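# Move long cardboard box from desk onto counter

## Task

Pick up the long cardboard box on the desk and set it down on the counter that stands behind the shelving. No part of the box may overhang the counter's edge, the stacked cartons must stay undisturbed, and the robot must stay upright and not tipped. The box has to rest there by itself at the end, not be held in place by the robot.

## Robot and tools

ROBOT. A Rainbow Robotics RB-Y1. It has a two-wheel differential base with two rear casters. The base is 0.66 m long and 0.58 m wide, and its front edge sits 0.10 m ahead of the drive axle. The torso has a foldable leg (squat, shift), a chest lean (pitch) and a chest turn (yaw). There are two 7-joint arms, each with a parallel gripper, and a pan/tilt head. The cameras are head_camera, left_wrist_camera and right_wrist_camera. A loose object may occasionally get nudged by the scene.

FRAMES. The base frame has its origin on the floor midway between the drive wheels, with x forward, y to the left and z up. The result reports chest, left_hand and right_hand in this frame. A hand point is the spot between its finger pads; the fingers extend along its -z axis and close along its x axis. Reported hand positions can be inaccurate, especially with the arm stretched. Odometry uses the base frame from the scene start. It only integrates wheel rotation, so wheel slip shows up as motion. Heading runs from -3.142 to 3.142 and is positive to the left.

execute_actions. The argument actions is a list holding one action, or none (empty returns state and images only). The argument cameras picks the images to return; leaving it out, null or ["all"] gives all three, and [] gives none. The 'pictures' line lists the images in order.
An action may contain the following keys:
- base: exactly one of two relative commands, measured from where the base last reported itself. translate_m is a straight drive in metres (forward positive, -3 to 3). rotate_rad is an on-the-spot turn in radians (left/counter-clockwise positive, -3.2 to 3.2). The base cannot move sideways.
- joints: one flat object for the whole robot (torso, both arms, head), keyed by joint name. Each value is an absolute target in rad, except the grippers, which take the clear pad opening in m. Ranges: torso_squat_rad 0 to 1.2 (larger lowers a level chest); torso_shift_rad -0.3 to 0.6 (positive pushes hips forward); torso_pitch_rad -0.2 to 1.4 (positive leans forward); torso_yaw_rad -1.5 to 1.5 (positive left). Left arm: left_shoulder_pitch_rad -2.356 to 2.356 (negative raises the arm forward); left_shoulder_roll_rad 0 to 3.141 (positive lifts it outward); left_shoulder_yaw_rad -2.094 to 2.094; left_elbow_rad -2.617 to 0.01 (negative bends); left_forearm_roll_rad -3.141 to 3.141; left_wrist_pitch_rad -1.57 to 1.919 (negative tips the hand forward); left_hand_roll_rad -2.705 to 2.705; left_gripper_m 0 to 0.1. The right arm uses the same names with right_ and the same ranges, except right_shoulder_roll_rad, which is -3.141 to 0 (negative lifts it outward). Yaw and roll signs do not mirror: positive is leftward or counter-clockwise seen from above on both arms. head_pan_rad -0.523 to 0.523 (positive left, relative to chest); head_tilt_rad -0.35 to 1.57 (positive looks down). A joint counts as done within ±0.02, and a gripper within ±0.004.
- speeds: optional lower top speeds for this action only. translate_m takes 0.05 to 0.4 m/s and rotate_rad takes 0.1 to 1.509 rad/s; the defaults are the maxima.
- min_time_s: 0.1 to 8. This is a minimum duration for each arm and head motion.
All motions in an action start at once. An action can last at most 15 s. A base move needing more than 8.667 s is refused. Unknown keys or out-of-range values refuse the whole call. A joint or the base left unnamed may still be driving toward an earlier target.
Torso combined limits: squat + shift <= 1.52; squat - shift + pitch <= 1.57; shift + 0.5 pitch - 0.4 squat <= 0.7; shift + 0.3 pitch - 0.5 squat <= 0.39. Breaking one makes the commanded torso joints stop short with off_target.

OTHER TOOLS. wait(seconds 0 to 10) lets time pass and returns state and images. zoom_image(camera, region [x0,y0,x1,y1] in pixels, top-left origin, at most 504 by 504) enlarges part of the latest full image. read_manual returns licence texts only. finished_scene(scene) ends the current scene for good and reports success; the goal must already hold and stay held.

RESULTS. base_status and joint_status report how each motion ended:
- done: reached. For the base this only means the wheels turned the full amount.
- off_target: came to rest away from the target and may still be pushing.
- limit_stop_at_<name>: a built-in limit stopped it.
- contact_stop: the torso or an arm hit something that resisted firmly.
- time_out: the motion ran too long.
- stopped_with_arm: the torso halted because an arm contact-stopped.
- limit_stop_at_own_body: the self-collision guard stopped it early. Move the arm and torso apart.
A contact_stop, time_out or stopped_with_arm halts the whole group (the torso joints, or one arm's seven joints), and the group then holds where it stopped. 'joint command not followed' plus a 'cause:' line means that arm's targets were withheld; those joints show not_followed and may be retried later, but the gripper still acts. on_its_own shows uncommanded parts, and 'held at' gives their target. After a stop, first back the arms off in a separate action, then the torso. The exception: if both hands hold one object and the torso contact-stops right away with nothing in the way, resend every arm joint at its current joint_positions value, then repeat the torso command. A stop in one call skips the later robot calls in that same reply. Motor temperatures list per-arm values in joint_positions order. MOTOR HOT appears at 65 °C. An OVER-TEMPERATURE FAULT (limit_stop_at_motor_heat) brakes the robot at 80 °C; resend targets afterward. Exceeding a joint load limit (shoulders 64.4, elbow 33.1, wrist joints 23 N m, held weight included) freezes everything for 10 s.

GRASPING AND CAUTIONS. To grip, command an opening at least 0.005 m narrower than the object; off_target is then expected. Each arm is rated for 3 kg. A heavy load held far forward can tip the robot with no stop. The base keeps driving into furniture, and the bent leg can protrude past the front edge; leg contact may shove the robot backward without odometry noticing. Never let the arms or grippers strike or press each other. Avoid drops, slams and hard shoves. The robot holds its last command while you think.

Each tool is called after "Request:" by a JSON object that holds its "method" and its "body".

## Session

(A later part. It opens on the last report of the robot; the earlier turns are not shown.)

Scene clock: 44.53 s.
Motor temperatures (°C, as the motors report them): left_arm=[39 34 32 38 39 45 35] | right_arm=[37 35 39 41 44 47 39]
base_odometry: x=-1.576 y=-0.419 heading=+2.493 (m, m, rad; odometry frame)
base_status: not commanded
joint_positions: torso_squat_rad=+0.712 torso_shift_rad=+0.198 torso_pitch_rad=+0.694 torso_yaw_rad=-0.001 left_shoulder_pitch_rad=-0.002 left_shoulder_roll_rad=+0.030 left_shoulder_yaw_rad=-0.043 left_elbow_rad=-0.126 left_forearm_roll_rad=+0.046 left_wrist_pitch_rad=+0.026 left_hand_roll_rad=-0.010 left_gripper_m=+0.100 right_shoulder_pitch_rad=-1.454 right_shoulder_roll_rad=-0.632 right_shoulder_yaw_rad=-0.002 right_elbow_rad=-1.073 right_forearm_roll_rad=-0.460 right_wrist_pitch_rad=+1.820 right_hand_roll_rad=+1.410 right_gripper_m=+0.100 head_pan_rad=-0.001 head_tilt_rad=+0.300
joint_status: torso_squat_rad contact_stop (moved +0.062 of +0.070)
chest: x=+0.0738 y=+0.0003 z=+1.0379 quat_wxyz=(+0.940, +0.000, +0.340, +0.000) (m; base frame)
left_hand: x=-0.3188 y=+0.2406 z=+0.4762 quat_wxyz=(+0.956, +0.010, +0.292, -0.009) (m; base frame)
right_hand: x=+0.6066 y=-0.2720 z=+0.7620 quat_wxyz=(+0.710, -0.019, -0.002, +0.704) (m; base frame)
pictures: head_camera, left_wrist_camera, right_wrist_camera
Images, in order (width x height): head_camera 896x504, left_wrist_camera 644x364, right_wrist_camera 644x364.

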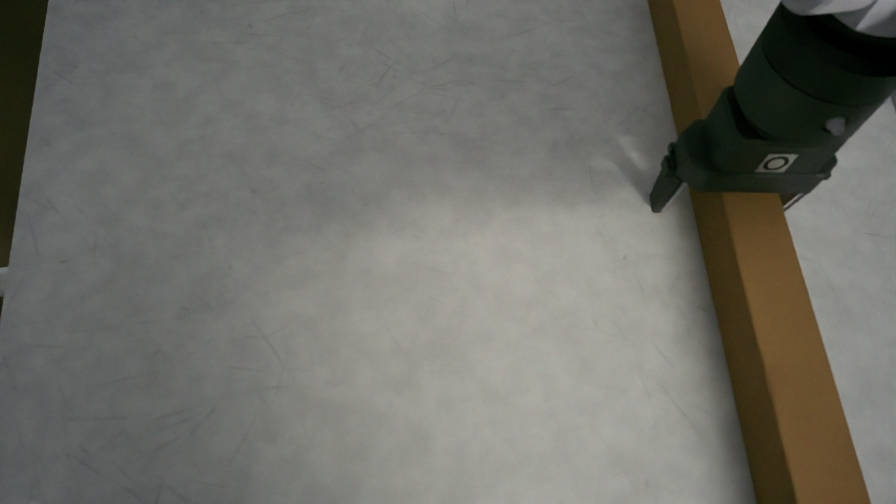

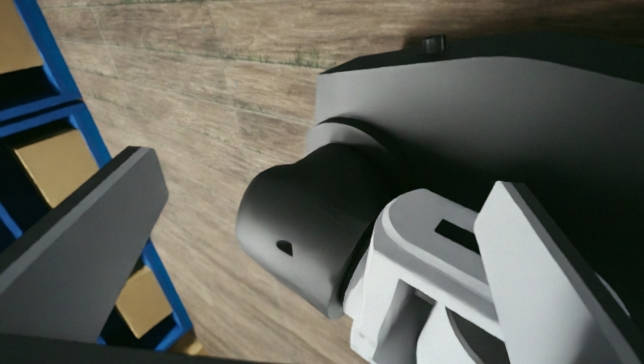

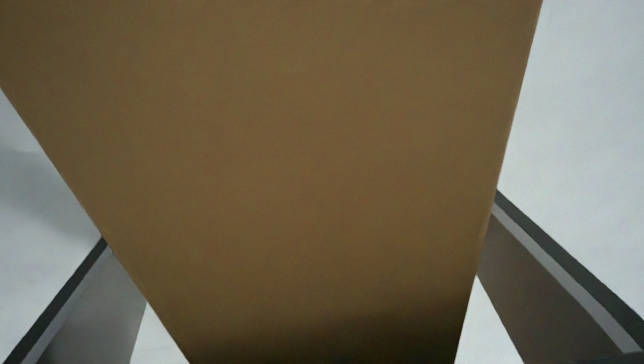

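Back off slightly, then grip.

Request:
{"method": "execute_actions", "body": {"actions": [{"joints":{"torso_squat_rad":0.69,"torso_shift_rad":0.2,"torso_pitch_rad":0.7}}], "cameras": []}}

Request:
{"method": "execute_actions", "body": {"actions": [{"joints":{"right_gripper_m":0.03}}], "cameras": []}}

Request:
{"method": "execute_actions", "body": {"actions": [{"joints":{"torso_squat_rad":0.45}}]}}

Scene clock: 45.63 s.
Motor temperatures (°C, as the motors report them): left_arm=[39 34 32 38 39 45 35] | right_arm=[37 35 39 41 44 47 39]
base_odometry: x=-1.576 y=-0.419 heading=+2.493 (m, m, rad; odometry frame)
base_status: not commanded
joint_positions: torso_squat_rad=+0.690 torso_shift_rad=+0.200 torso_pitch_rad=+0.700 torso_yaw_rad=-0.001 left_shoulder_pitch_rad=-0.002 left_shoulder_roll_rad=+0.030 left_shoulder_yaw_rad=-0.043 left_elbow_rad=-0.126 left_forearm_roll_rad=+0.046 left_wrist_pitch_rad=+0.026 left_hand_roll_rad=-0.010 left_gripper_m=+0.100 right_shoulder_pitch_rad=-1.451 right_shoulder_roll_rad=-0.630 right_shoulder_yaw_rad=+0.000 right_elbow_rad=-1.070 right_forearm_roll_rad=-0.460 right_wrist_pitch_rad=+1.820 right_hand_roll_rad=+1.410 right_gripper_m=+0.100 head_pan_rad=-0.001 head_tilt_rad=+0.300
joint_status: all done
chest: x=+0.0786 y=+0.0002 z=+1.0463 quat_wxyz=(+0.939, +0.000, +0.343, +0.000) (m; base frame)
left_hand: x=-0.3176 y=+0.2406 z=+0.4871 quat_wxyz=(+0.956, +0.010, +0.295, -0.009) (m; base frame)
right_hand: x=+0.6077 y=-0.2722 z=+0.7643 quat_wxyz=(+0.710, -0.015, +0.003, +0.704) (m; base frame)
pictures: none
No camera images: the call's "cameras" was empty. Leave "cameras" out to get every camera's image.

Scene clock: 46.83 s.
Motor temperatures (°C, as the motors report them): left_arm=[39 34 32 38 39 45 35] | right_arm=[37 35 39 41 44 47 39]
base_odometry: x=-1.576 y=-0.419 heading=+2.493 (m, m, rad; odometry frame)
base_status: not commanded
joint_positions: torso_squat_rad=+0.690 torso_shift_rad=+0.200 torso_pitch_rad=+0.700 torso_yaw_rad=-0.001 left_shoulder_pitch_rad=-0.002 left_shoulder_roll_rad=+0.030 left_shoulder_yaw_rad=-0.043 left_elbow_rad=-0.126 left_forearm_roll_rad=+0.046 left_wrist_pitch_rad=+0.026 left_hand_roll_rad=-0.010 left_gripper_m=+0.100 right_shoulder_pitch_rad=-1.450 right_shoulder_roll_rad=-0.630 right_shoulder_yaw_rad=+0.000 right_elbow_rad=-1.070 right_forearm_roll_rad=-0.460 right_wrist_pitch_rad=+1.820 right_hand_roll_rad=+1.410 right_gripper_m=+0.051 head_pan_rad=-0.001 head_tilt_rad=+0.300
joint_status: right_gripper_m off_target (ended at +0.051, target +0.030)
chest: x=+0.0786 y=+0.0002 z=+1.0463 quat_wxyz=(+0.939, +0.000, +0.343, +0.000) (m; base frame)
left_hand: x=-0.3176 y=+0.2406 z=+0.4871 quat_wxyz=(+0.956, +0.010, +0.295, -0.009) (m; base frame)
right_hand: x=+0.6077 y=-0.2722 z=+0.7643 quat_wxyz=(+0.710, -0.015, +0.003, +0.704) (m; base frame)
pictures: none
No camera images: the call's "cameras" was empty. Leave "cameras" out to get every camera's image.

Scene clock: 48.47 s.
Motor temperatures (°C, as the motors report them): left_arm=[39 34 32 38 39 45 35] | right_arm=[37 35 39 41 44 47 39]
base_odometry: x=-1.576 y=-0.419 heading=+2.493 (m, m, rad; odometry frame)
base_status: not commanded
joint_positions: torso_squat_rad=+0.450 torso_shift_rad=+0.200 torso_pitch_rad=+0.700 torso_yaw_rad=-0.001 left_shoulder_pitch_rad=-0.002 left_shoulder_roll_rad=+0.030 left_shoulder_yaw_rad=-0.043 left_elbow_rad=-0.126 left_forearm_roll_rad=+0.046 left_wrist_pitch_rad=+0.026 left_hand_roll_rad=-0.010 left_gripper_m=+0.100 right_shoulder_pitch_rad=-1.450 right_shoulder_roll_rad=-0.630 right_shoulder_yaw_rad=+0.000 right_elbow_rad=-1.070 right_forearm_roll_rad=-0.460 right_wrist_pitch_rad=+1.820 right_hand_roll_rad=+1.410 right_gripper_m=+0.051 head_pan_rad=-0.001 head_tilt_rad=+0.300
joint_status: all done
chest: x=+0.0966 y=+0.0002 z=+1.1349 quat_wxyz=(+0.939, +0.000, +0.343, +0.000) (m; base frame)
left_hand: x=-0.2997 y=+0.2407 z=+0.5758 quat_wxyz=(+0.955, +0.010, +0.295, -0.009) (m; base frame)
right_hand: x=+0.6255 y=-0.2722 z=+0.8527 quat_wxyz=(+0.710, -0.014, +0.003, +0.704) (m; base frame)
pictures: head_camera, left_wrist_camera, right_wrist_camera
Images, in order (width x height): head_camera 896x504, left_wrist_camera 644x364, right_wrist_camera 644x364.

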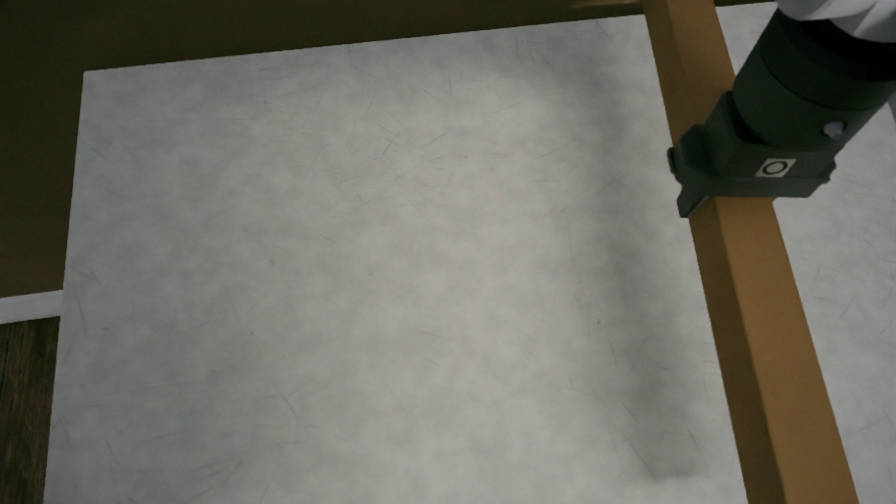

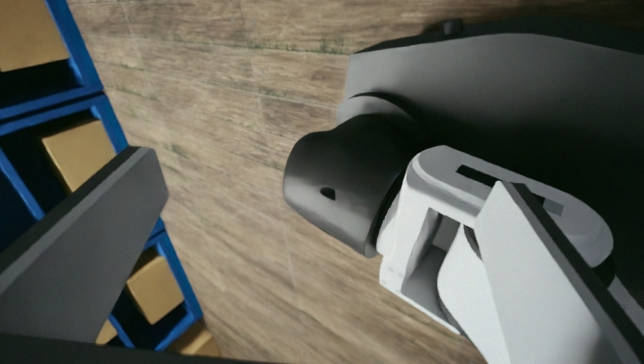

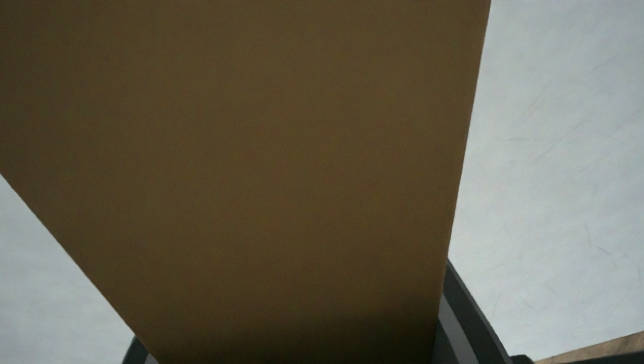

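Request:
{"method": "execute_actions", "body": {"actions": [{"base":{"translate_m":-0.6},"joints":{"torso_squat_rad":0.3,"head_tilt_rad":-0.2}}], "cameras": []}}

Request:
{"method": "execute_actions", "body": {"actions": [{"base":{"rotate_rad":1.66},"speeds":{"rotate_rad":0.6}}], "cameras": ["head_camera"]}}

Scene clock: 51.87 s.
Motor temperatures (°C, as the motors report them): left_arm=[39 34 32 38 39 45 35] | right_arm=[37 35 39 41 44 47 39]
base_odometry: x=-1.097 y=-0.781 heading=+2.493 (m, m, rad; odometry frame)
base_status: done
joint_positions: torso_squat_rad=+0.300 torso_shift_rad=+0.200 torso_pitch_rad=+0.700 torso_yaw_rad=-0.001 left_shoulder_pitch_rad=-0.002 left_shoulder_roll_rad=+0.030 left_shoulder_yaw_rad=-0.043 left_elbow_rad=-0.126 left_forearm_roll_rad=+0.046 left_wrist_pitch_rad=+0.026 left_hand_roll_rad=-0.010 left_gripper_m=+0.100 right_shoulder_pitch_rad=-1.450 right_shoulder_roll_rad=-0.630 right_shoulder_yaw_rad=+0.000 right_elbow_rad=-1.070 right_forearm_roll_rad=-0.460 right_wrist_pitch_rad=+1.820 right_hand_roll_rad=+1.410 right_gripper_m=+0.051 head_pan_rad=-0.001 head_tilt_rad=-0.200
joint_status: all done
chest: x=+0.1042 y=+0.0002 z=+1.1726 quat_wxyz=(+0.939, +0.000, +0.343, +0.000) (m; base frame)
left_hand: x=-0.2920 y=+0.2407 z=+0.6135 quat_wxyz=(+0.956, +0.010, +0.295, -0.009) (m; base frame)
right_hand: x=+0.6331 y=-0.2722 z=+0.8903 quat_wxyz=(+0.710, -0.014, +0.003, +0.704) (m; base frame)
pictures: none
No camera images: the call's "cameras" was empty. Leave "cameras" out to get every camera's image.

Scene clock: 56.20 s.
Motor temperatures (°C, as the motors report them): left_arm=[39 34 32 38 39 45 35] | right_arm=[37 35 39 41 44 47 39]
base_odometry: x=-1.097 y=-0.781 heading=-2.131 (m, m, rad; odometry frame)
base_status: done
joint_positions: torso_squat_rad=+0.300 torso_shift_rad=+0.200 torso_pitch_rad=+0.700 torso_yaw_rad=-0.001 left_shoulder_pitch_rad=-0.002 left_shoulder_roll_rad=+0.030 left_shoulder_yaw_rad=-0.043 left_elbow_rad=-0.126 left_forearm_roll_rad=+0.046 left_wrist_pitch_rad=+0.026 left_hand_roll_rad=-0.010 left_gripper_m=+0.100 right_shoulder_pitch_rad=-1.450 right_shoulder_roll_rad=-0.630 right_shoulder_yaw_rad=+0.000 right_elbow_rad=-1.070 right_forearm_roll_rad=-0.460 right_wrist_pitch_rad=+1.820 right_hand_roll_rad=+1.410 right_gripper_m=+0.051 head_pan_rad=-0.001 head_tilt_rad=-0.200
joint_status: not commanded
chest: x=+0.1042 y=+0.0002 z=+1.1726 quat_wxyz=(+0.939, +0.000, +0.343, +0.000) (m; base frame)
left_hand: x=-0.2920 y=+0.2407 z=+0.6135 quat_wxyz=(+0.956, +0.010, +0.295, -0.009) (m; base frame)
right_hand: x=+0.6331 y=-0.2722 z=+0.8903 quat_wxyz=(+0.710, -0.014, +0.003, +0.704) (m; base frame)
pictures: head_camera
Images, in order (width x height): head_camera 896x504.

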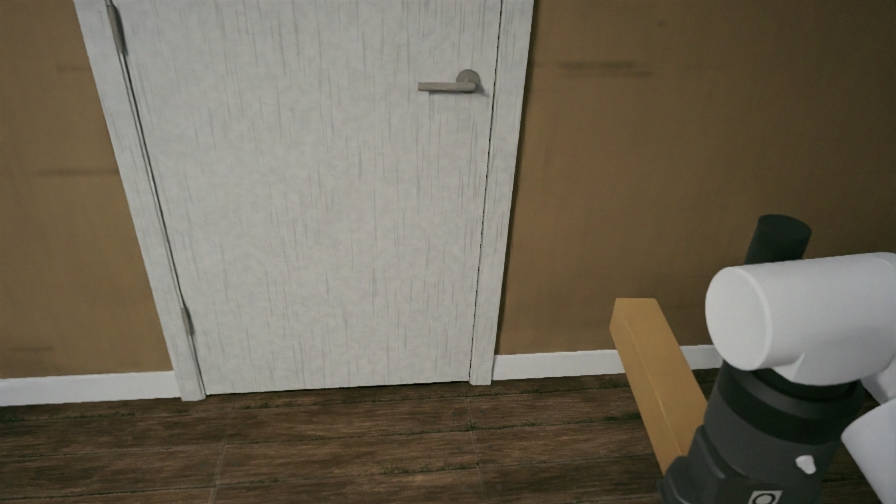

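Request:
{"method": "execute_actions", "body": {"actions": [{"base":{"rotate_rad":0.785},"joints":{"torso_yaw_rad":0.785},"speeds":{"rotate_rad":0.5}}], "cameras": []}}

Request:
{"method": "execute_actions", "body": {"actions": [{"base":{"translate_m":1.6}}], "cameras": ["head_camera"]}}

Scene clock: 59.43 s.
Motor temperatures (°C, as the motors report them): left_arm=[39 35 32 38 39 45 35] | right_arm=[37 35 39 41 44 47 39]
base_odometry: x=-1.097 y=-0.781 heading=-1.347 (m, m, rad; odometry frame)
base_status: done
joint_positions: torso_squat_rad=+0.300 torso_shift_rad=+0.200 torso_pitch_rad=+0.700 torso_yaw_rad=+0.785 left_shoulder_pitch_rad=-0.002 left_shoulder_roll_rad=+0.030 left_shoulder_yaw_rad=-0.043 left_elbow_rad=-0.126 left_forearm_roll_rad=+0.046 left_wrist_pitch_rad=+0.026 left_hand_roll_rad=-0.010 left_gripper_m=+0.100 right_shoulder_pitch_rad=-1.450 right_shoulder_roll_rad=-0.630 right_shoulder_yaw_rad=+0.000 right_elbow_rad=-1.070 right_forearm_roll_rad=-0.460 right_wrist_pitch_rad=+1.820 right_hand_roll_rad=+1.410 right_gripper_m=+0.051 head_pan_rad=-0.001 head_tilt_rad=-0.200
joint_status: all done
chest: x=+0.1042 y=+0.0002 z=+1.1726 quat_wxyz=(+0.868, +0.131, +0.317, +0.359) (m; base frame)
left_hand: x=-0.4349 y=+0.2106 z=+0.7338 quat_wxyz=(+0.883, +0.159, +0.277, +0.344) (m; base frame)
right_hand: x=+0.6489 y=+0.2225 z=+0.8769 quat_wxyz=(+0.453, +0.161, -0.175, +0.859) (m; base frame)
pictures: none
No camera images: the call's "cameras" was empty. Leave "cameras" out to get every camera's image.

Scene clock: 74.03 s.
Motor temperatures (°C, as the motors report them): left_arm=[39 35 32 38 39 45 35] | right_arm=[38 37 39 41 44 47 39]
TORQUE FAULT: right_shoulder_roll_rad reached its load limit. The robot stopped for 10 seconds, dropped its targets and accepts commands again. The stop added 9.2 s to the call and to motion_time.
base_odometry: x=-0.747 y=-2.316 heading=-1.340 (m, m, rad; odometry frame)
base_status: translate_m torque_fault (by the wheels' count: +1.574 of +1.600)
joint_positions: torso_squat_rad=+0.300 torso_shift_rad=+0.198 torso_pitch_rad=+0.697 torso_yaw_rad=+0.787 left_shoulder_pitch_rad=-0.002 left_shoulder_roll_rad=+0.030 left_shoulder_yaw_rad=-0.043 left_elbow_rad=-0.126 left_forearm_roll_rad=+0.046 left_wrist_pitch_rad=+0.026 left_hand_roll_rad=-0.010 left_gripper_m=+0.100 right_shoulder_pitch_rad=-1.443 right_shoulder_roll_rad=-0.607 right_shoulder_yaw_rad=+0.013 right_elbow_rad=-1.071 right_forearm_roll_rad=-0.460 right_wrist_pitch_rad=+1.820 right_hand_roll_rad=+1.410 right_gripper_m=+0.051 head_pan_rad=-0.001 head_tilt_rad=-0.200
joint_status: not commanded
chest: x=+0.1025 y=+0.0015 z=+1.1732 quat_wxyz=(+0.868, +0.130, +0.316, +0.360) (m; base frame)
left_hand: x=-0.4359 y=+0.2103 z=+0.7328 quat_wxyz=(+0.883, +0.157, +0.277, +0.345) (m; base frame)
right_hand: x=+0.6354 y=+0.2343 z=+0.8758 quat_wxyz=(+0.441, +0.164, -0.171, +0.866) (m; base frame)
pictures: head_camera
Images, in order (width x height): head_camera 896x504.

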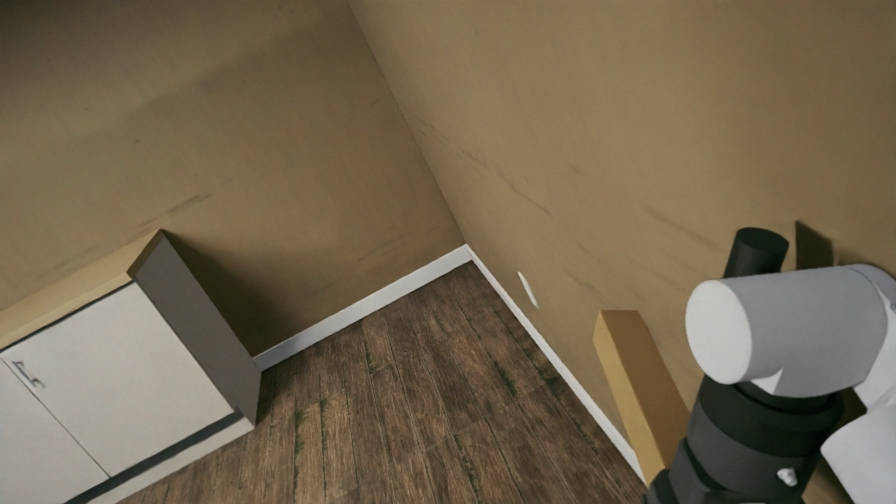

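Request:
{"method": "execute_actions", "body": {"actions": [{"base":{"translate_m":-0.2},"speeds":{"translate_m":0.15}}], "cameras": []}}

Request:
{"method": "execute_actions", "body": {"actions": [{"base":{"rotate_rad":0.78},"joints":{"torso_yaw_rad":0,"torso_shift_rad":0.2,"torso_pitch_rad":0.7,"torso_squat_rad":0.3,"head_pan_rad":0.4},"speeds":{"rotate_rad":0.5}}]}}

Scene clock: 76.63 s.
Motor temperatures (°C, as the motors report them): left_arm=[39 35 32 38 39 45 35] | right_arm=[38 37 39 41 44 47 39]
base_odometry: x=-0.793 y=-2.121 heading=-1.340 (m, m, rad; odometry frame)
base_status: done
joint_positions: torso_squat_rad=+0.300 torso_shift_rad=+0.200 torso_pitch_rad=+0.700 torso_yaw_rad=+0.785 left_shoulder_pitch_rad=-0.002 left_shoulder_roll_rad=+0.030 left_shoulder_yaw_rad=-0.043 left_elbow_rad=-0.126 left_forearm_roll_rad=+0.046 left_wrist_pitch_rad=+0.026 left_hand_roll_rad=-0.010 left_gripper_m=+0.100 right_shoulder_pitch_rad=-1.446 right_shoulder_roll_rad=-0.619 right_shoulder_yaw_rad=+0.006 right_elbow_rad=-1.071 right_forearm_roll_rad=-0.460 right_wrist_pitch_rad=+1.820 right_hand_roll_rad=+1.410 right_gripper_m=+0.051 head_pan_rad=-0.001 head_tilt_rad=-0.200
joint_status: not commanded
chest: x=+0.1042 y=+0.0001 z=+1.1726 quat_wxyz=(+0.868, +0.131, +0.317, +0.359) (m; base frame)
left_hand: x=-0.4348 y=+0.2107 z=+0.7338 quat_wxyz=(+0.883, +0.159, +0.277, +0.344) (m; base frame)
right_hand: x=+0.6431 y=+0.2271 z=+0.8753 quat_wxyz=(+0.448, +0.163, -0.173, +0.862) (m; base frame)
pictures: none
No camera images: the call's "cameras" was empty. Leave "cameras" out to get every camera's image.

Scene clock: 79.57 s.
Motor temperatures (°C, as the motors report them): left_arm=[39 35 32 38 39 45 35] | right_arm=[38 37 39 41 44 47 39]
base_odometry: x=-0.793 y=-2.121 heading=-0.560 (m, m, rad; odometry frame)
base_status: done
joint_positions: torso_squat_rad=+0.300 torso_shift_rad=+0.200 torso_pitch_rad=+0.700 torso_yaw_rad=+0.000 left_shoulder_pitch_rad=-0.002 left_shoulder_roll_rad=+0.030 left_shoulder_yaw_rad=-0.043 left_elbow_rad=-0.126 left_forearm_roll_rad=+0.046 left_wrist_pitch_rad=+0.026 left_hand_roll_rad=-0.010 left_gripper_m=+0.100 right_shoulder_pitch_rad=-1.446 right_shoulder_roll_rad=-0.619 right_shoulder_yaw_rad=+0.006 right_elbow_rad=-1.071 right_forearm_roll_rad=-0.460 right_wrist_pitch_rad=+1.820 right_hand_roll_rad=+1.410 right_gripper_m=+0.051 head_pan_rad=+0.400 head_tilt_rad=-0.200
joint_status: all done
chest: x=+0.1042 y=+0.0001 z=+1.1726 quat_wxyz=(+0.939, +0.000, +0.343, +0.000) (m; base frame)
left_hand: x=-0.2920 y=+0.2407 z=+0.6135 quat_wxyz=(+0.956, +0.010, +0.295, -0.009) (m; base frame)
right_hand: x=+0.6307 y=-0.2662 z=+0.8858 quat_wxyz=(+0.706, -0.010, +0.005, +0.708) (m; base frame)
pictures: head_camera, left_wrist_camera, right_wrist_camera
Images, in order (width x height): head_camera 896x504, left_wrist_camera 644x364, right_wrist_camera 644x364.

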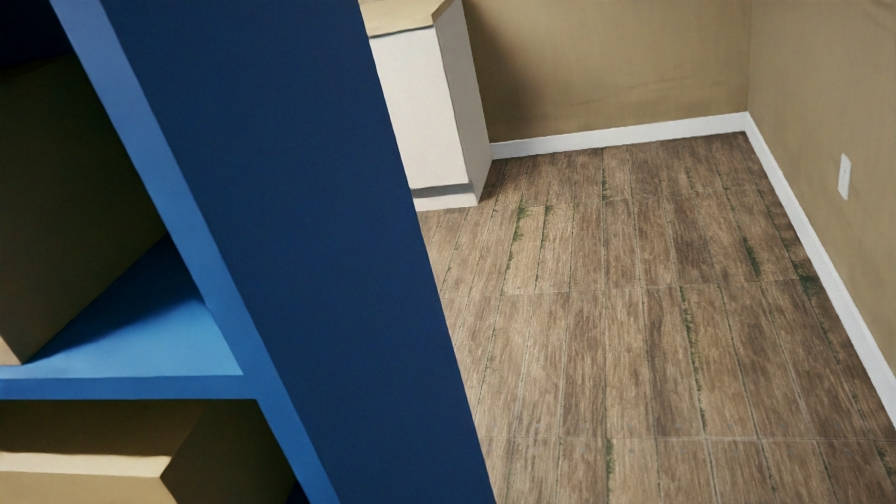

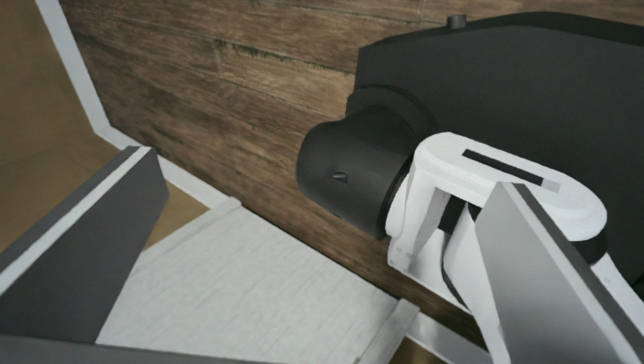

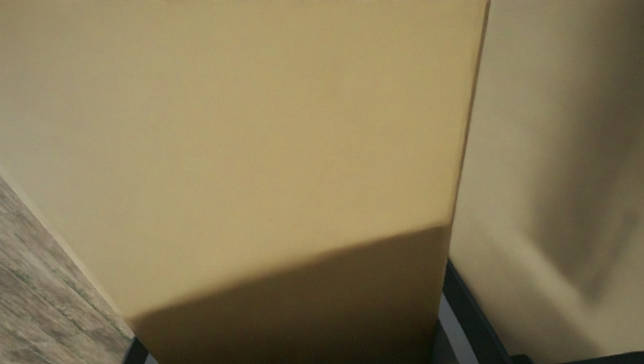

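Request:
{"method": "execute_actions", "body": {"actions": [{"joints":{"head_pan_rad":0,"head_tilt_rad":0.1}}], "cameras": ["head_camera"]}}

Scene clock: 80.57 s.
Motor temperatures (°C, as the motors report them): left_arm=[39 35 32 38 39 45 35] | right_arm=[38 37 39 41 44 47 39]
base_odometry: x=-0.793 y=-2.121 heading=-0.560 (m, m, rad; odometry frame)
base_status: not commanded
joint_positions: torso_squat_rad=+0.300 torso_shift_rad=+0.200 torso_pitch_rad=+0.700 torso_yaw_rad=+0.000 left_shoulder_pitch_rad=-0.002 left_shoulder_roll_rad=+0.030 left_shoulder_yaw_rad=-0.043 left_elbow_rad=-0.126 left_forearm_roll_rad=+0.046 left_wrist_pitch_rad=+0.026 left_hand_roll_rad=-0.010 left_gripper_m=+0.100 right_shoulder_pitch_rad=-1.446 right_shoulder_roll_rad=-0.619 right_shoulder_yaw_rad=+0.006 right_elbow_rad=-1.071 right_forearm_roll_rad=-0.460 right_wrist_pitch_rad=+1.820 right_hand_roll_rad=+1.410 right_gripper_m=+0.051 head_pan_rad=+0.000 head_tilt_rad=+0.100
joint_status: all done
chest: x=+0.1042 y=+0.0001 z=+1.1726 quat_wxyz=(+0.939, +0.000, +0.343, +0.000) (m; base frame)
left_hand: x=-0.2920 y=+0.2407 z=+0.6135 quat_wxyz=(+0.956, +0.010, +0.295, -0.009) (m; base frame)
right_hand: x=+0.6307 y=-0.2662 z=+0.8858 quat_wxyz=(+0.706, -0.010, +0.005, +0.708) (m; base frame)
pictures: head_camera
Images, in order (width x height): head_camera 896x504.

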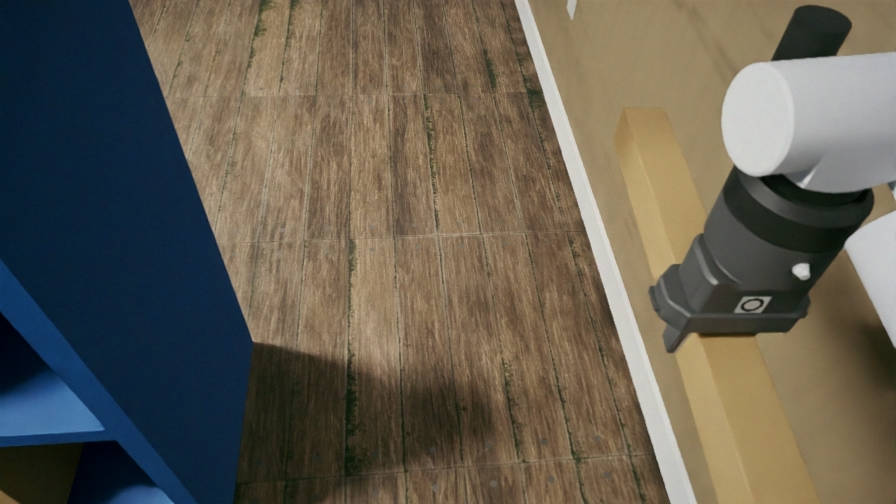

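Request:
{"method": "execute_actions", "body": {"actions": [{"base":{"rotate_rad":0.12},"speeds":{"rotate_rad":0.4}}], "cameras": []}}

Request:
{"method": "execute_actions", "body": {"actions": [{"base":{"translate_m":1.0},"speeds":{"translate_m":0.3}}], "cameras": []}}

Request:
{"method": "execute_actions", "body": {"actions": [{"base":{"rotate_rad":-0.1},"speeds":{"rotate_rad":0.3},"joints":{"head_tilt_rad":-0.1}}], "cameras": ["head_camera"]}}

Scene clock: 82.00 s.
Motor temperatures (°C, as the motors report them): left_arm=[39 35 32 38 39 45 35] | right_arm=[38 37 39 41 44 47 39]
base_odometry: x=-0.793 y=-2.121 heading=-0.441 (m, m, rad; odometry frame)
base_status: done
joint_positions: torso_squat_rad=+0.300 torso_shift_rad=+0.200 torso_pitch_rad=+0.700 torso_yaw_rad=+0.000 left_shoulder_pitch_rad=-0.002 left_shoulder_roll_rad=+0.030 left_shoulder_yaw_rad=-0.043 left_elbow_rad=-0.126 left_forearm_roll_rad=+0.046 left_wrist_pitch_rad=+0.026 left_hand_roll_rad=-0.010 left_gripper_m=+0.100 right_shoulder_pitch_rad=-1.446 right_shoulder_roll_rad=-0.619 right_shoulder_yaw_rad=+0.006 right_elbow_rad=-1.071 right_forearm_roll_rad=-0.460 right_wrist_pitch_rad=+1.820 right_hand_roll_rad=+1.410 right_gripper_m=+0.051 head_pan_rad=+0.000 head_tilt_rad=+0.100
joint_status: not commanded
chest: x=+0.1042 y=+0.0001 z=+1.1726 quat_wxyz=(+0.939, +0.000, +0.343, +0.000) (m; base frame)
left_hand: x=-0.2920 y=+0.2407 z=+0.6135 quat_wxyz=(+0.956, +0.010, +0.295, -0.009) (m; base frame)
right_hand: x=+0.6307 y=-0.2662 z=+0.8858 quat_wxyz=(+0.706, -0.010, +0.005, +0.708) (m; base frame)
pictures: none
No camera images: the call's "cameras" was empty. Leave "cameras" out to get every camera's image.

Scene clock: 86.87 s.
Motor temperatures (°C, as the motors report them): left_arm=[39 35 32 38 39 45 35] | right_arm=[38 37 39 41 44 47 39]
base_odometry: x=+0.111 y=-2.547 heading=-0.441 (m, m, rad; odometry frame)
base_status: done
joint_positions: torso_squat_rad=+0.301 torso_shift_rad=+0.197 torso_pitch_rad=+0.694 torso_yaw_rad=+0.000 left_shoulder_pitch_rad=-0.002 left_shoulder_roll_rad=+0.031 left_shoulder_yaw_rad=-0.043 left_elbow_rad=-0.126 left_forearm_roll_rad=+0.046 left_wrist_pitch_rad=+0.026 left_hand_roll_rad=-0.010 left_gripper_m=+0.100 right_shoulder_pitch_rad=-1.447 right_shoulder_roll_rad=-0.619 right_shoulder_yaw_rad=+0.006 right_elbow_rad=-1.071 right_forearm_roll_rad=-0.460 right_wrist_pitch_rad=+1.820 right_hand_roll_rad=+1.410 right_gripper_m=+0.051 head_pan_rad=+0.104 head_tilt_rad=+0.099
joint_status: not commanded
chest: x=+0.1007 y=-0.0008 z=+1.1740 quat_wxyz=(+0.940, +0.001, +0.340, +0.000) (m; base frame)
left_hand: x=-0.2922 y=+0.2409 z=+0.6131 quat_wxyz=(+0.956, +0.011, +0.292, -0.009) (m; base frame)
right_hand: x=+0.6289 y=-0.2668 z=+0.8902 quat_wxyz=(+0.706, -0.012, +0.002, +0.708) (m; base frame)
pictures: none
No camera images: the call's "cameras" was empty. Leave "cameras" out to get every camera's image.

Scene clock: 88.13 s.
Motor temperatures (°C, as the motors report them): left_arm=[39 35 32 38 39 45 35] | right_arm=[38 37 39 41 44 47 39]
base_odometry: x=+0.111 y=-2.547 heading=-0.540 (m, m, rad; odometry frame)
base_status: done
joint_positions: torso_squat_rad=+0.300 torso_shift_rad=+0.200 torso_pitch_rad=+0.700 torso_yaw_rad=+0.000 left_shoulder_pitch_rad=-0.002 left_shoulder_roll_rad=+0.031 left_shoulder_yaw_rad=-0.043 left_elbow_rad=-0.126 left_forearm_roll_rad=+0.046 left_wrist_pitch_rad=+0.026 left_hand_roll_rad=-0.010 left_gripper_m=+0.100 right_shoulder_pitch_rad=-1.447 right_shoulder_roll_rad=-0.619 right_shoulder_yaw_rad=+0.006 right_elbow_rad=-1.071 right_forearm_roll_rad=-0.460 right_wrist_pitch_rad=+1.820 right_hand_roll_rad=+1.410 right_gripper_m=+0.051 head_pan_rad=+0.000 head_tilt_rad=-0.100
joint_status: all done
chest: x=+0.1040 y=+0.0000 z=+1.1726 quat_wxyz=(+0.939, +0.000, +0.343, +0.000) (m; base frame)
left_hand: x=-0.2922 y=+0.2408 z=+0.6136 quat_wxyz=(+0.956, +0.010, +0.295, -0.009) (m; base frame)
right_hand: x=+0.6307 y=-0.2662 z=+0.8862 quat_wxyz=(+0.706, -0.011, +0.005, +0.708) (m; base frame)
pictures: head_camera
Images, in order (width x height): head_camera 896x504.

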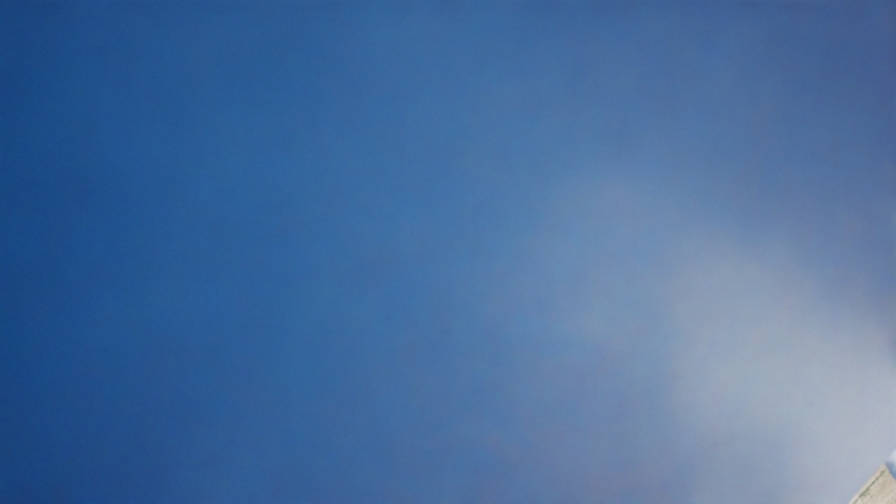

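Request:
{"method": "execute_actions", "body": {"actions": [{"base":{"translate_m":-0.5},"speeds":{"translate_m":0.2},"joints":{"head_tilt_rad":0.1}}]}}

Scene clock: 94.90 s.
Motor temperatures (°C, as the motors report them): left_arm=[39 35 32 38 39 45 35] | right_arm=[38 37 39 41 44 47 39]
base_odometry: x=-0.303 y=-2.274 heading=-0.555 (m, m, rad; odometry frame)
base_status: translate_m time_out (by the wheels' count: -0.497 of -0.500)
joint_positions: torso_squat_rad=+0.300 torso_shift_rad=+0.200 torso_pitch_rad=+0.700 torso_yaw_rad=+0.000 left_shoulder_pitch_rad=-0.002 left_shoulder_roll_rad=+0.030 left_shoulder_yaw_rad=-0.043 left_elbow_rad=-0.126 left_forearm_roll_rad=+0.046 left_wrist_pitch_rad=+0.026 left_hand_roll_rad=-0.010 left_gripper_m=+0.100 right_shoulder_pitch_rad=-1.447 right_shoulder_roll_rad=-0.619 right_shoulder_yaw_rad=+0.006 right_elbow_rad=-1.071 right_forearm_roll_rad=-0.460 right_wrist_pitch_rad=+1.820 right_hand_roll_rad=+1.410 right_gripper_m=+0.051 head_pan_rad=+0.000 head_tilt_rad=+0.100
joint_status: all done
chest: x=+0.1042 y=+0.0001 z=+1.1726 quat_wxyz=(+0.939, +0.000, +0.343, +0.000) (m; base frame)
left_hand: x=-0.2921 y=+0.2407 z=+0.6136 quat_wxyz=(+0.956, +0.010, +0.295, -0.009) (m; base frame)
right_hand: x=+0.6307 y=-0.2663 z=+0.8859 quat_wxyz=(+0.706, -0.010, +0.005, +0.708) (m; base frame)
pictures: head_camera, left_wrist_camera, right_wrist_camera
Images, in order (width x height): head_camera 896x504, left_wrist_camera 644x364, right_wrist_camera 644x364.

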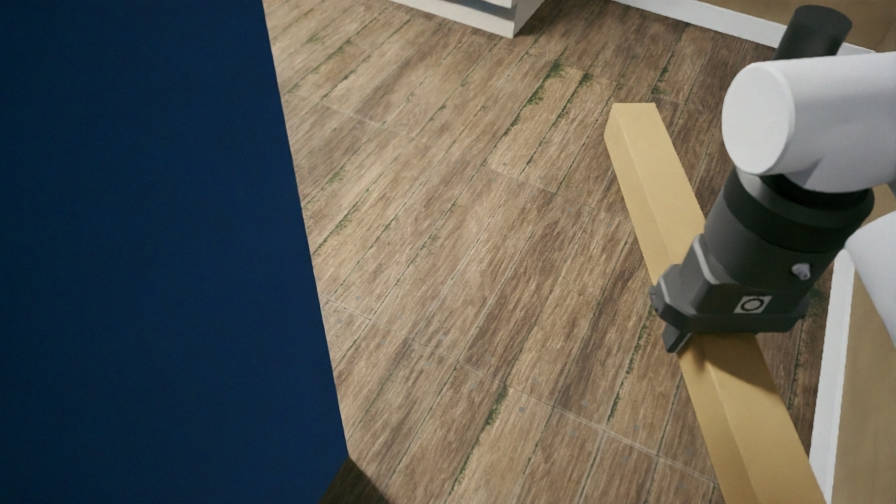

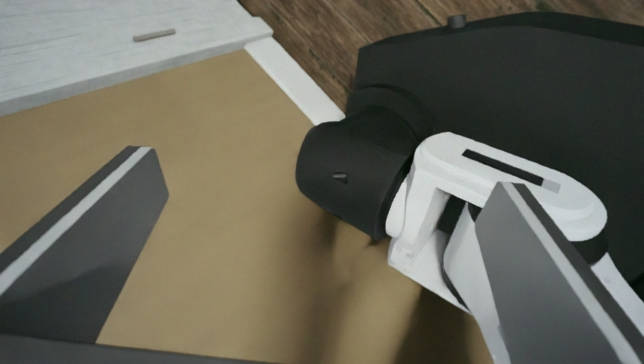

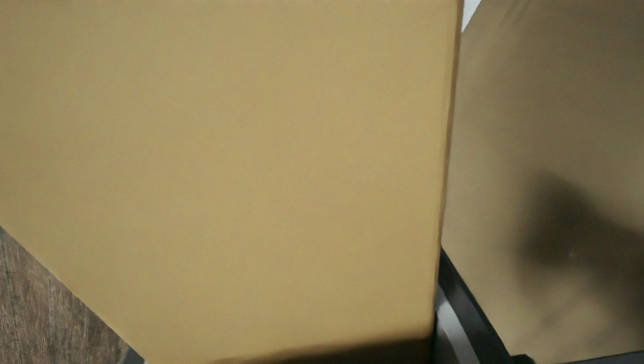

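Request:
{"method": "execute_actions", "body": {"actions": [{"base":{"rotate_rad":-0.42},"speeds":{"rotate_rad":0.25}}], "cameras": ["head_camera"]}}

Scene clock: 97.60 s.
Motor temperatures (°C, as the motors report them): left_arm=[39 35 32 38 39 45 35] | right_arm=[38 36 39 41 44 47 39]
base_odometry: x=-0.304 y=-2.274 heading=-0.974 (m, m, rad; odometry frame)
base_status: done
joint_positions: torso_squat_rad=+0.300 torso_shift_rad=+0.200 torso_pitch_rad=+0.700 torso_yaw_rad=+0.000 left_shoulder_pitch_rad=-0.002 left_shoulder_roll_rad=+0.030 left_shoulder_yaw_rad=-0.043 left_elbow_rad=-0.126 left_forearm_roll_rad=+0.046 left_wrist_pitch_rad=+0.026 left_hand_roll_rad=-0.010 left_gripper_m=+0.100 right_shoulder_pitch_rad=-1.447 right_shoulder_roll_rad=-0.619 right_shoulder_yaw_rad=+0.006 right_elbow_rad=-1.071 right_forearm_roll_rad=-0.460 right_wrist_pitch_rad=+1.820 right_hand_roll_rad=+1.410 right_gripper_m=+0.051 head_pan_rad=+0.000 head_tilt_rad=+0.100
joint_status: not commanded
chest: x=+0.1042 y=+0.0001 z=+1.1726 quat_wxyz=(+0.939, +0.000, +0.343, +0.000) (m; base frame)
left_hand: x=-0.2921 y=+0.2407 z=+0.6136 quat_wxyz=(+0.956, +0.010, +0.295, -0.009) (m; base frame)
right_hand: x=+0.6307 y=-0.2663 z=+0.8859 quat_wxyz=(+0.706, -0.010, +0.005, +0.708) (m; base frame)
pictures: head_camera
Images, in order (width x height): head_camera 896x504.

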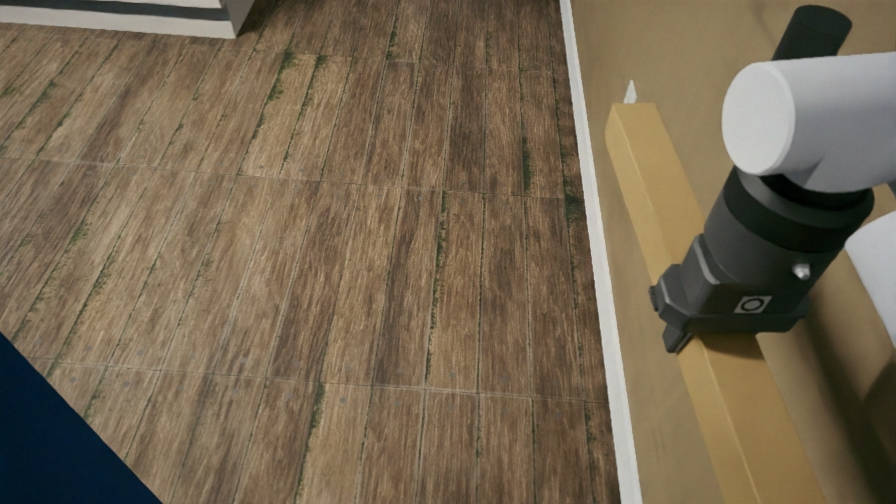

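Request:
{"method": "execute_actions", "body": {"actions": [{"base":{"translate_m":1.4},"speeds":{"translate_m":0.3},"joints":{"head_tilt_rad":-0.2}}], "cameras": ["head_camera"]}}

Request:
{"method": "execute_actions", "body": {"actions": [{"joints":{"head_pan_rad":0.52,"head_tilt_rad":-0.2}}], "cameras": ["head_camera"]}}

Scene clock: 103.70 s.
Motor temperatures (°C, as the motors report them): left_arm=[39 35 32 38 39 45 35] | right_arm=[38 36 39 41 44 47 39]
base_odometry: x=+0.483 y=-3.432 heading=-0.974 (m, m, rad; odometry frame)
base_status: done
joint_positions: torso_squat_rad=+0.300 torso_shift_rad=+0.200 torso_pitch_rad=+0.700 torso_yaw_rad=+0.000 left_shoulder_pitch_rad=-0.002 left_shoulder_roll_rad=+0.030 left_shoulder_yaw_rad=-0.043 left_elbow_rad=-0.126 left_forearm_roll_rad=+0.046 left_wrist_pitch_rad=+0.026 left_hand_roll_rad=-0.010 left_gripper_m=+0.100 right_shoulder_pitch_rad=-1.447 right_shoulder_roll_rad=-0.619 right_shoulder_yaw_rad=+0.006 right_elbow_rad=-1.071 right_forearm_roll_rad=-0.460 right_wrist_pitch_rad=+1.820 right_hand_roll_rad=+1.410 right_gripper_m=+0.051 head_pan_rad=+0.000 head_tilt_rad=-0.200
joint_status: all done
chest: x=+0.1042 y=+0.0001 z=+1.1726 quat_wxyz=(+0.939, +0.000, +0.343, +0.000) (m; base frame)
left_hand: x=-0.2921 y=+0.2407 z=+0.6136 quat_wxyz=(+0.956, +0.010, +0.295, -0.009) (m; base frame)
right_hand: x=+0.6307 y=-0.2663 z=+0.8859 quat_wxyz=(+0.706, -0.010, +0.005, +0.708) (m; base frame)
pictures: head_camera
Images, in order (width x height): head_camera 896x504.

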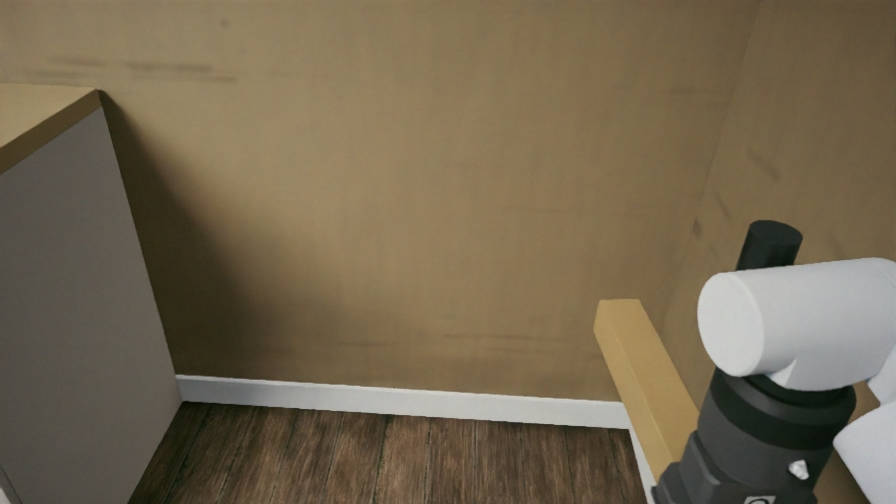

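Scene clock: 104.70 s.
Motor temperatures (°C, as the motors report them): left_arm=[39 35 32 38 39 45 35] | right_arm=[38 36 39 41 44 47 39]
base_odometry: x=+0.483 y=-3.432 heading=-0.974 (m, m, rad; odometry frame)
base_status: not commanded
joint_positions: torso_squat_rad=+0.300 torso_shift_rad=+0.200 torso_pitch_rad=+0.700 torso_yaw_rad=+0.000 left_shoulder_pitch_rad=-0.002 left_shoulder_roll_rad=+0.030 left_shoulder_yaw_rad=-0.043 left_elbow_rad=-0.126 left_forearm_roll_rad=+0.046 left_wrist_pitch_rad=+0.026 left_hand_roll_rad=-0.010 left_gripper_m=+0.100 right_shoulder_pitch_rad=-1.447 right_shoulder_roll_rad=-0.619 right_shoulder_yaw_rad=+0.006 right_elbow_rad=-1.071 right_forearm_roll_rad=-0.460 right_wrist_pitch_rad=+1.820 right_hand_roll_rad=+1.410 right_gripper_m=+0.051 head_pan_rad=+0.520 head_tilt_rad=-0.200
joint_status: all done
chest: x=+0.1042 y=+0.0001 z=+1.1726 quat_wxyz=(+0.939, +0.000, +0.343, +0.000) (m; base frame)
left_hand: x=-0.2921 y=+0.2407 z=+0.6136 quat_wxyz=(+0.956, +0.010, +0.295, -0.009) (m; base frame)
right_hand: x=+0.6307 y=-0.2663 z=+0.8859 quat_wxyz=(+0.706, -0.010, +0.005, +0.708) (m; base frame)
pictures: head_camera
Images, in order (width x height): head_camera 896x504.

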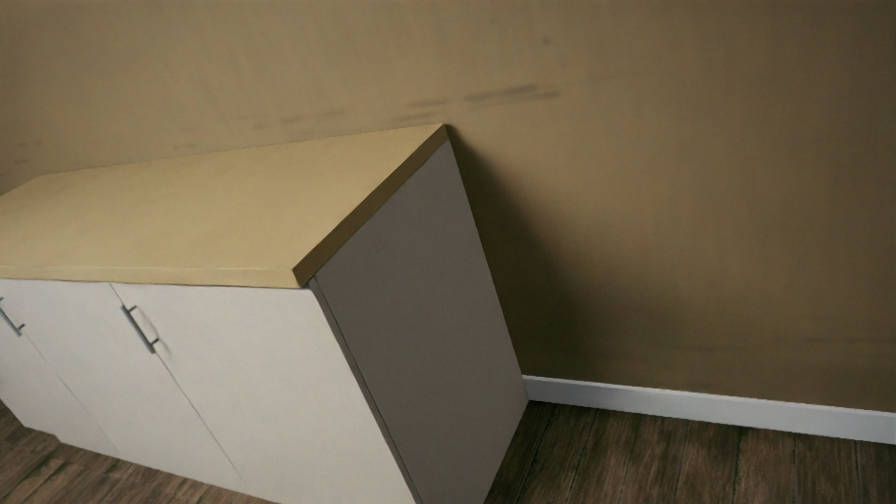

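Request:
{"method": "execute_actions", "body": {"actions": [{"joints":{"torso_squat_rad":0.1,"torso_pitch_rad":0.35,"right_shoulder_pitch_rad":-1.3,"right_elbow_rad":-0.95,"right_wrist_pitch_rad":1.88,"head_pan_rad":0.5,"head_tilt_rad":0.15},"min_time_s":2.5}]}}

Scene clock: 107.90 s.
Motor temperatures (°C, as the motors report them): left_arm=[39 35 32 38 39 45 35] | right_arm=[38 36 39 41 44 47 39]
base_odometry: x=+0.483 y=-3.432 heading=-0.974 (m, m, rad; odometry frame)
base_status: not commanded
joint_positions: torso_squat_rad=+0.100 torso_shift_rad=+0.200 torso_pitch_rad=+0.350 torso_yaw_rad=+0.000 left_shoulder_pitch_rad=-0.002 left_shoulder_roll_rad=+0.030 left_shoulder_yaw_rad=-0.043 left_elbow_rad=-0.126 left_forearm_roll_rad=+0.046 left_wrist_pitch_rad=+0.026 left_hand_roll_rad=-0.010 left_gripper_m=+0.100 right_shoulder_pitch_rad=-1.300 right_shoulder_roll_rad=-0.619 right_shoulder_yaw_rad=+0.006 right_elbow_rad=-0.950 right_forearm_roll_rad=-0.460 right_wrist_pitch_rad=+1.880 right_hand_roll_rad=+1.410 right_gripper_m=+0.051 head_pan_rad=+0.500 head_tilt_rad=+0.150
joint_status: all done
chest: x=+0.0164 y=+0.0001 z=+1.2538 quat_wxyz=(+0.985, +0.000, +0.174, +0.000) (m; base frame)
left_hand: x=-0.1641 y=+0.2407 z=+0.5928 quat_wxyz=(+0.992, +0.012, +0.124, -0.007) (m; base frame)
right_hand: x=+0.5492 y=-0.3104 z=+1.0595 quat_wxyz=(+0.741, -0.036, -0.001, +0.671) (m; base frame)
pictures: head_camera, left_wrist_camera, right_wrist_camera
Images, in order (width x height): head_camera 896x504, left_wrist_camera 644x364, right_wrist_camera 644x364.

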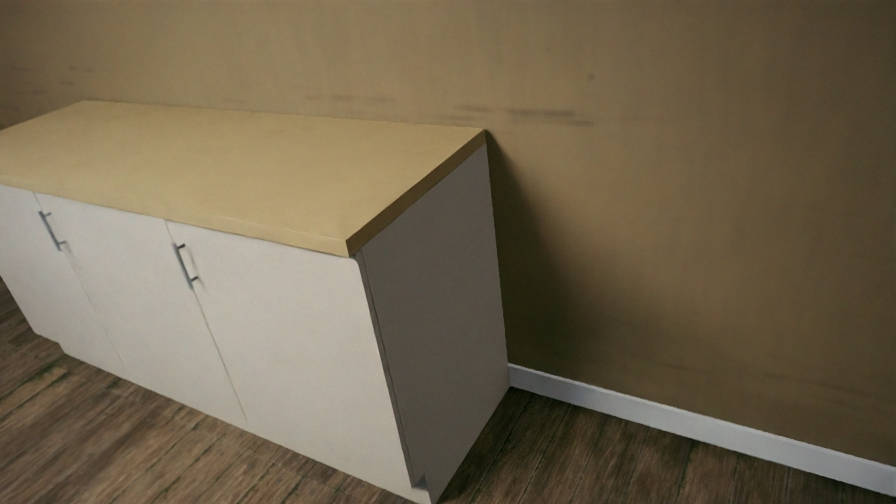

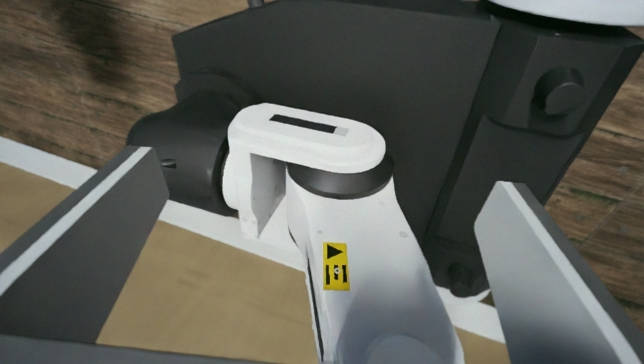

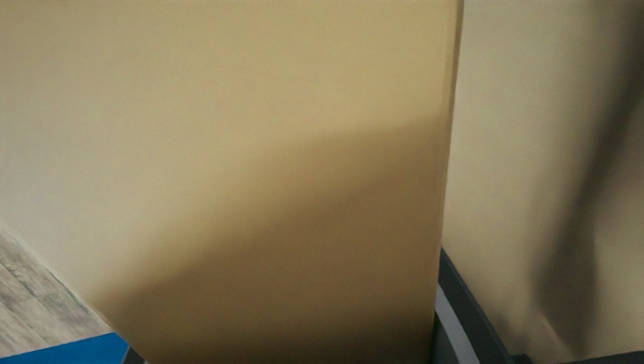

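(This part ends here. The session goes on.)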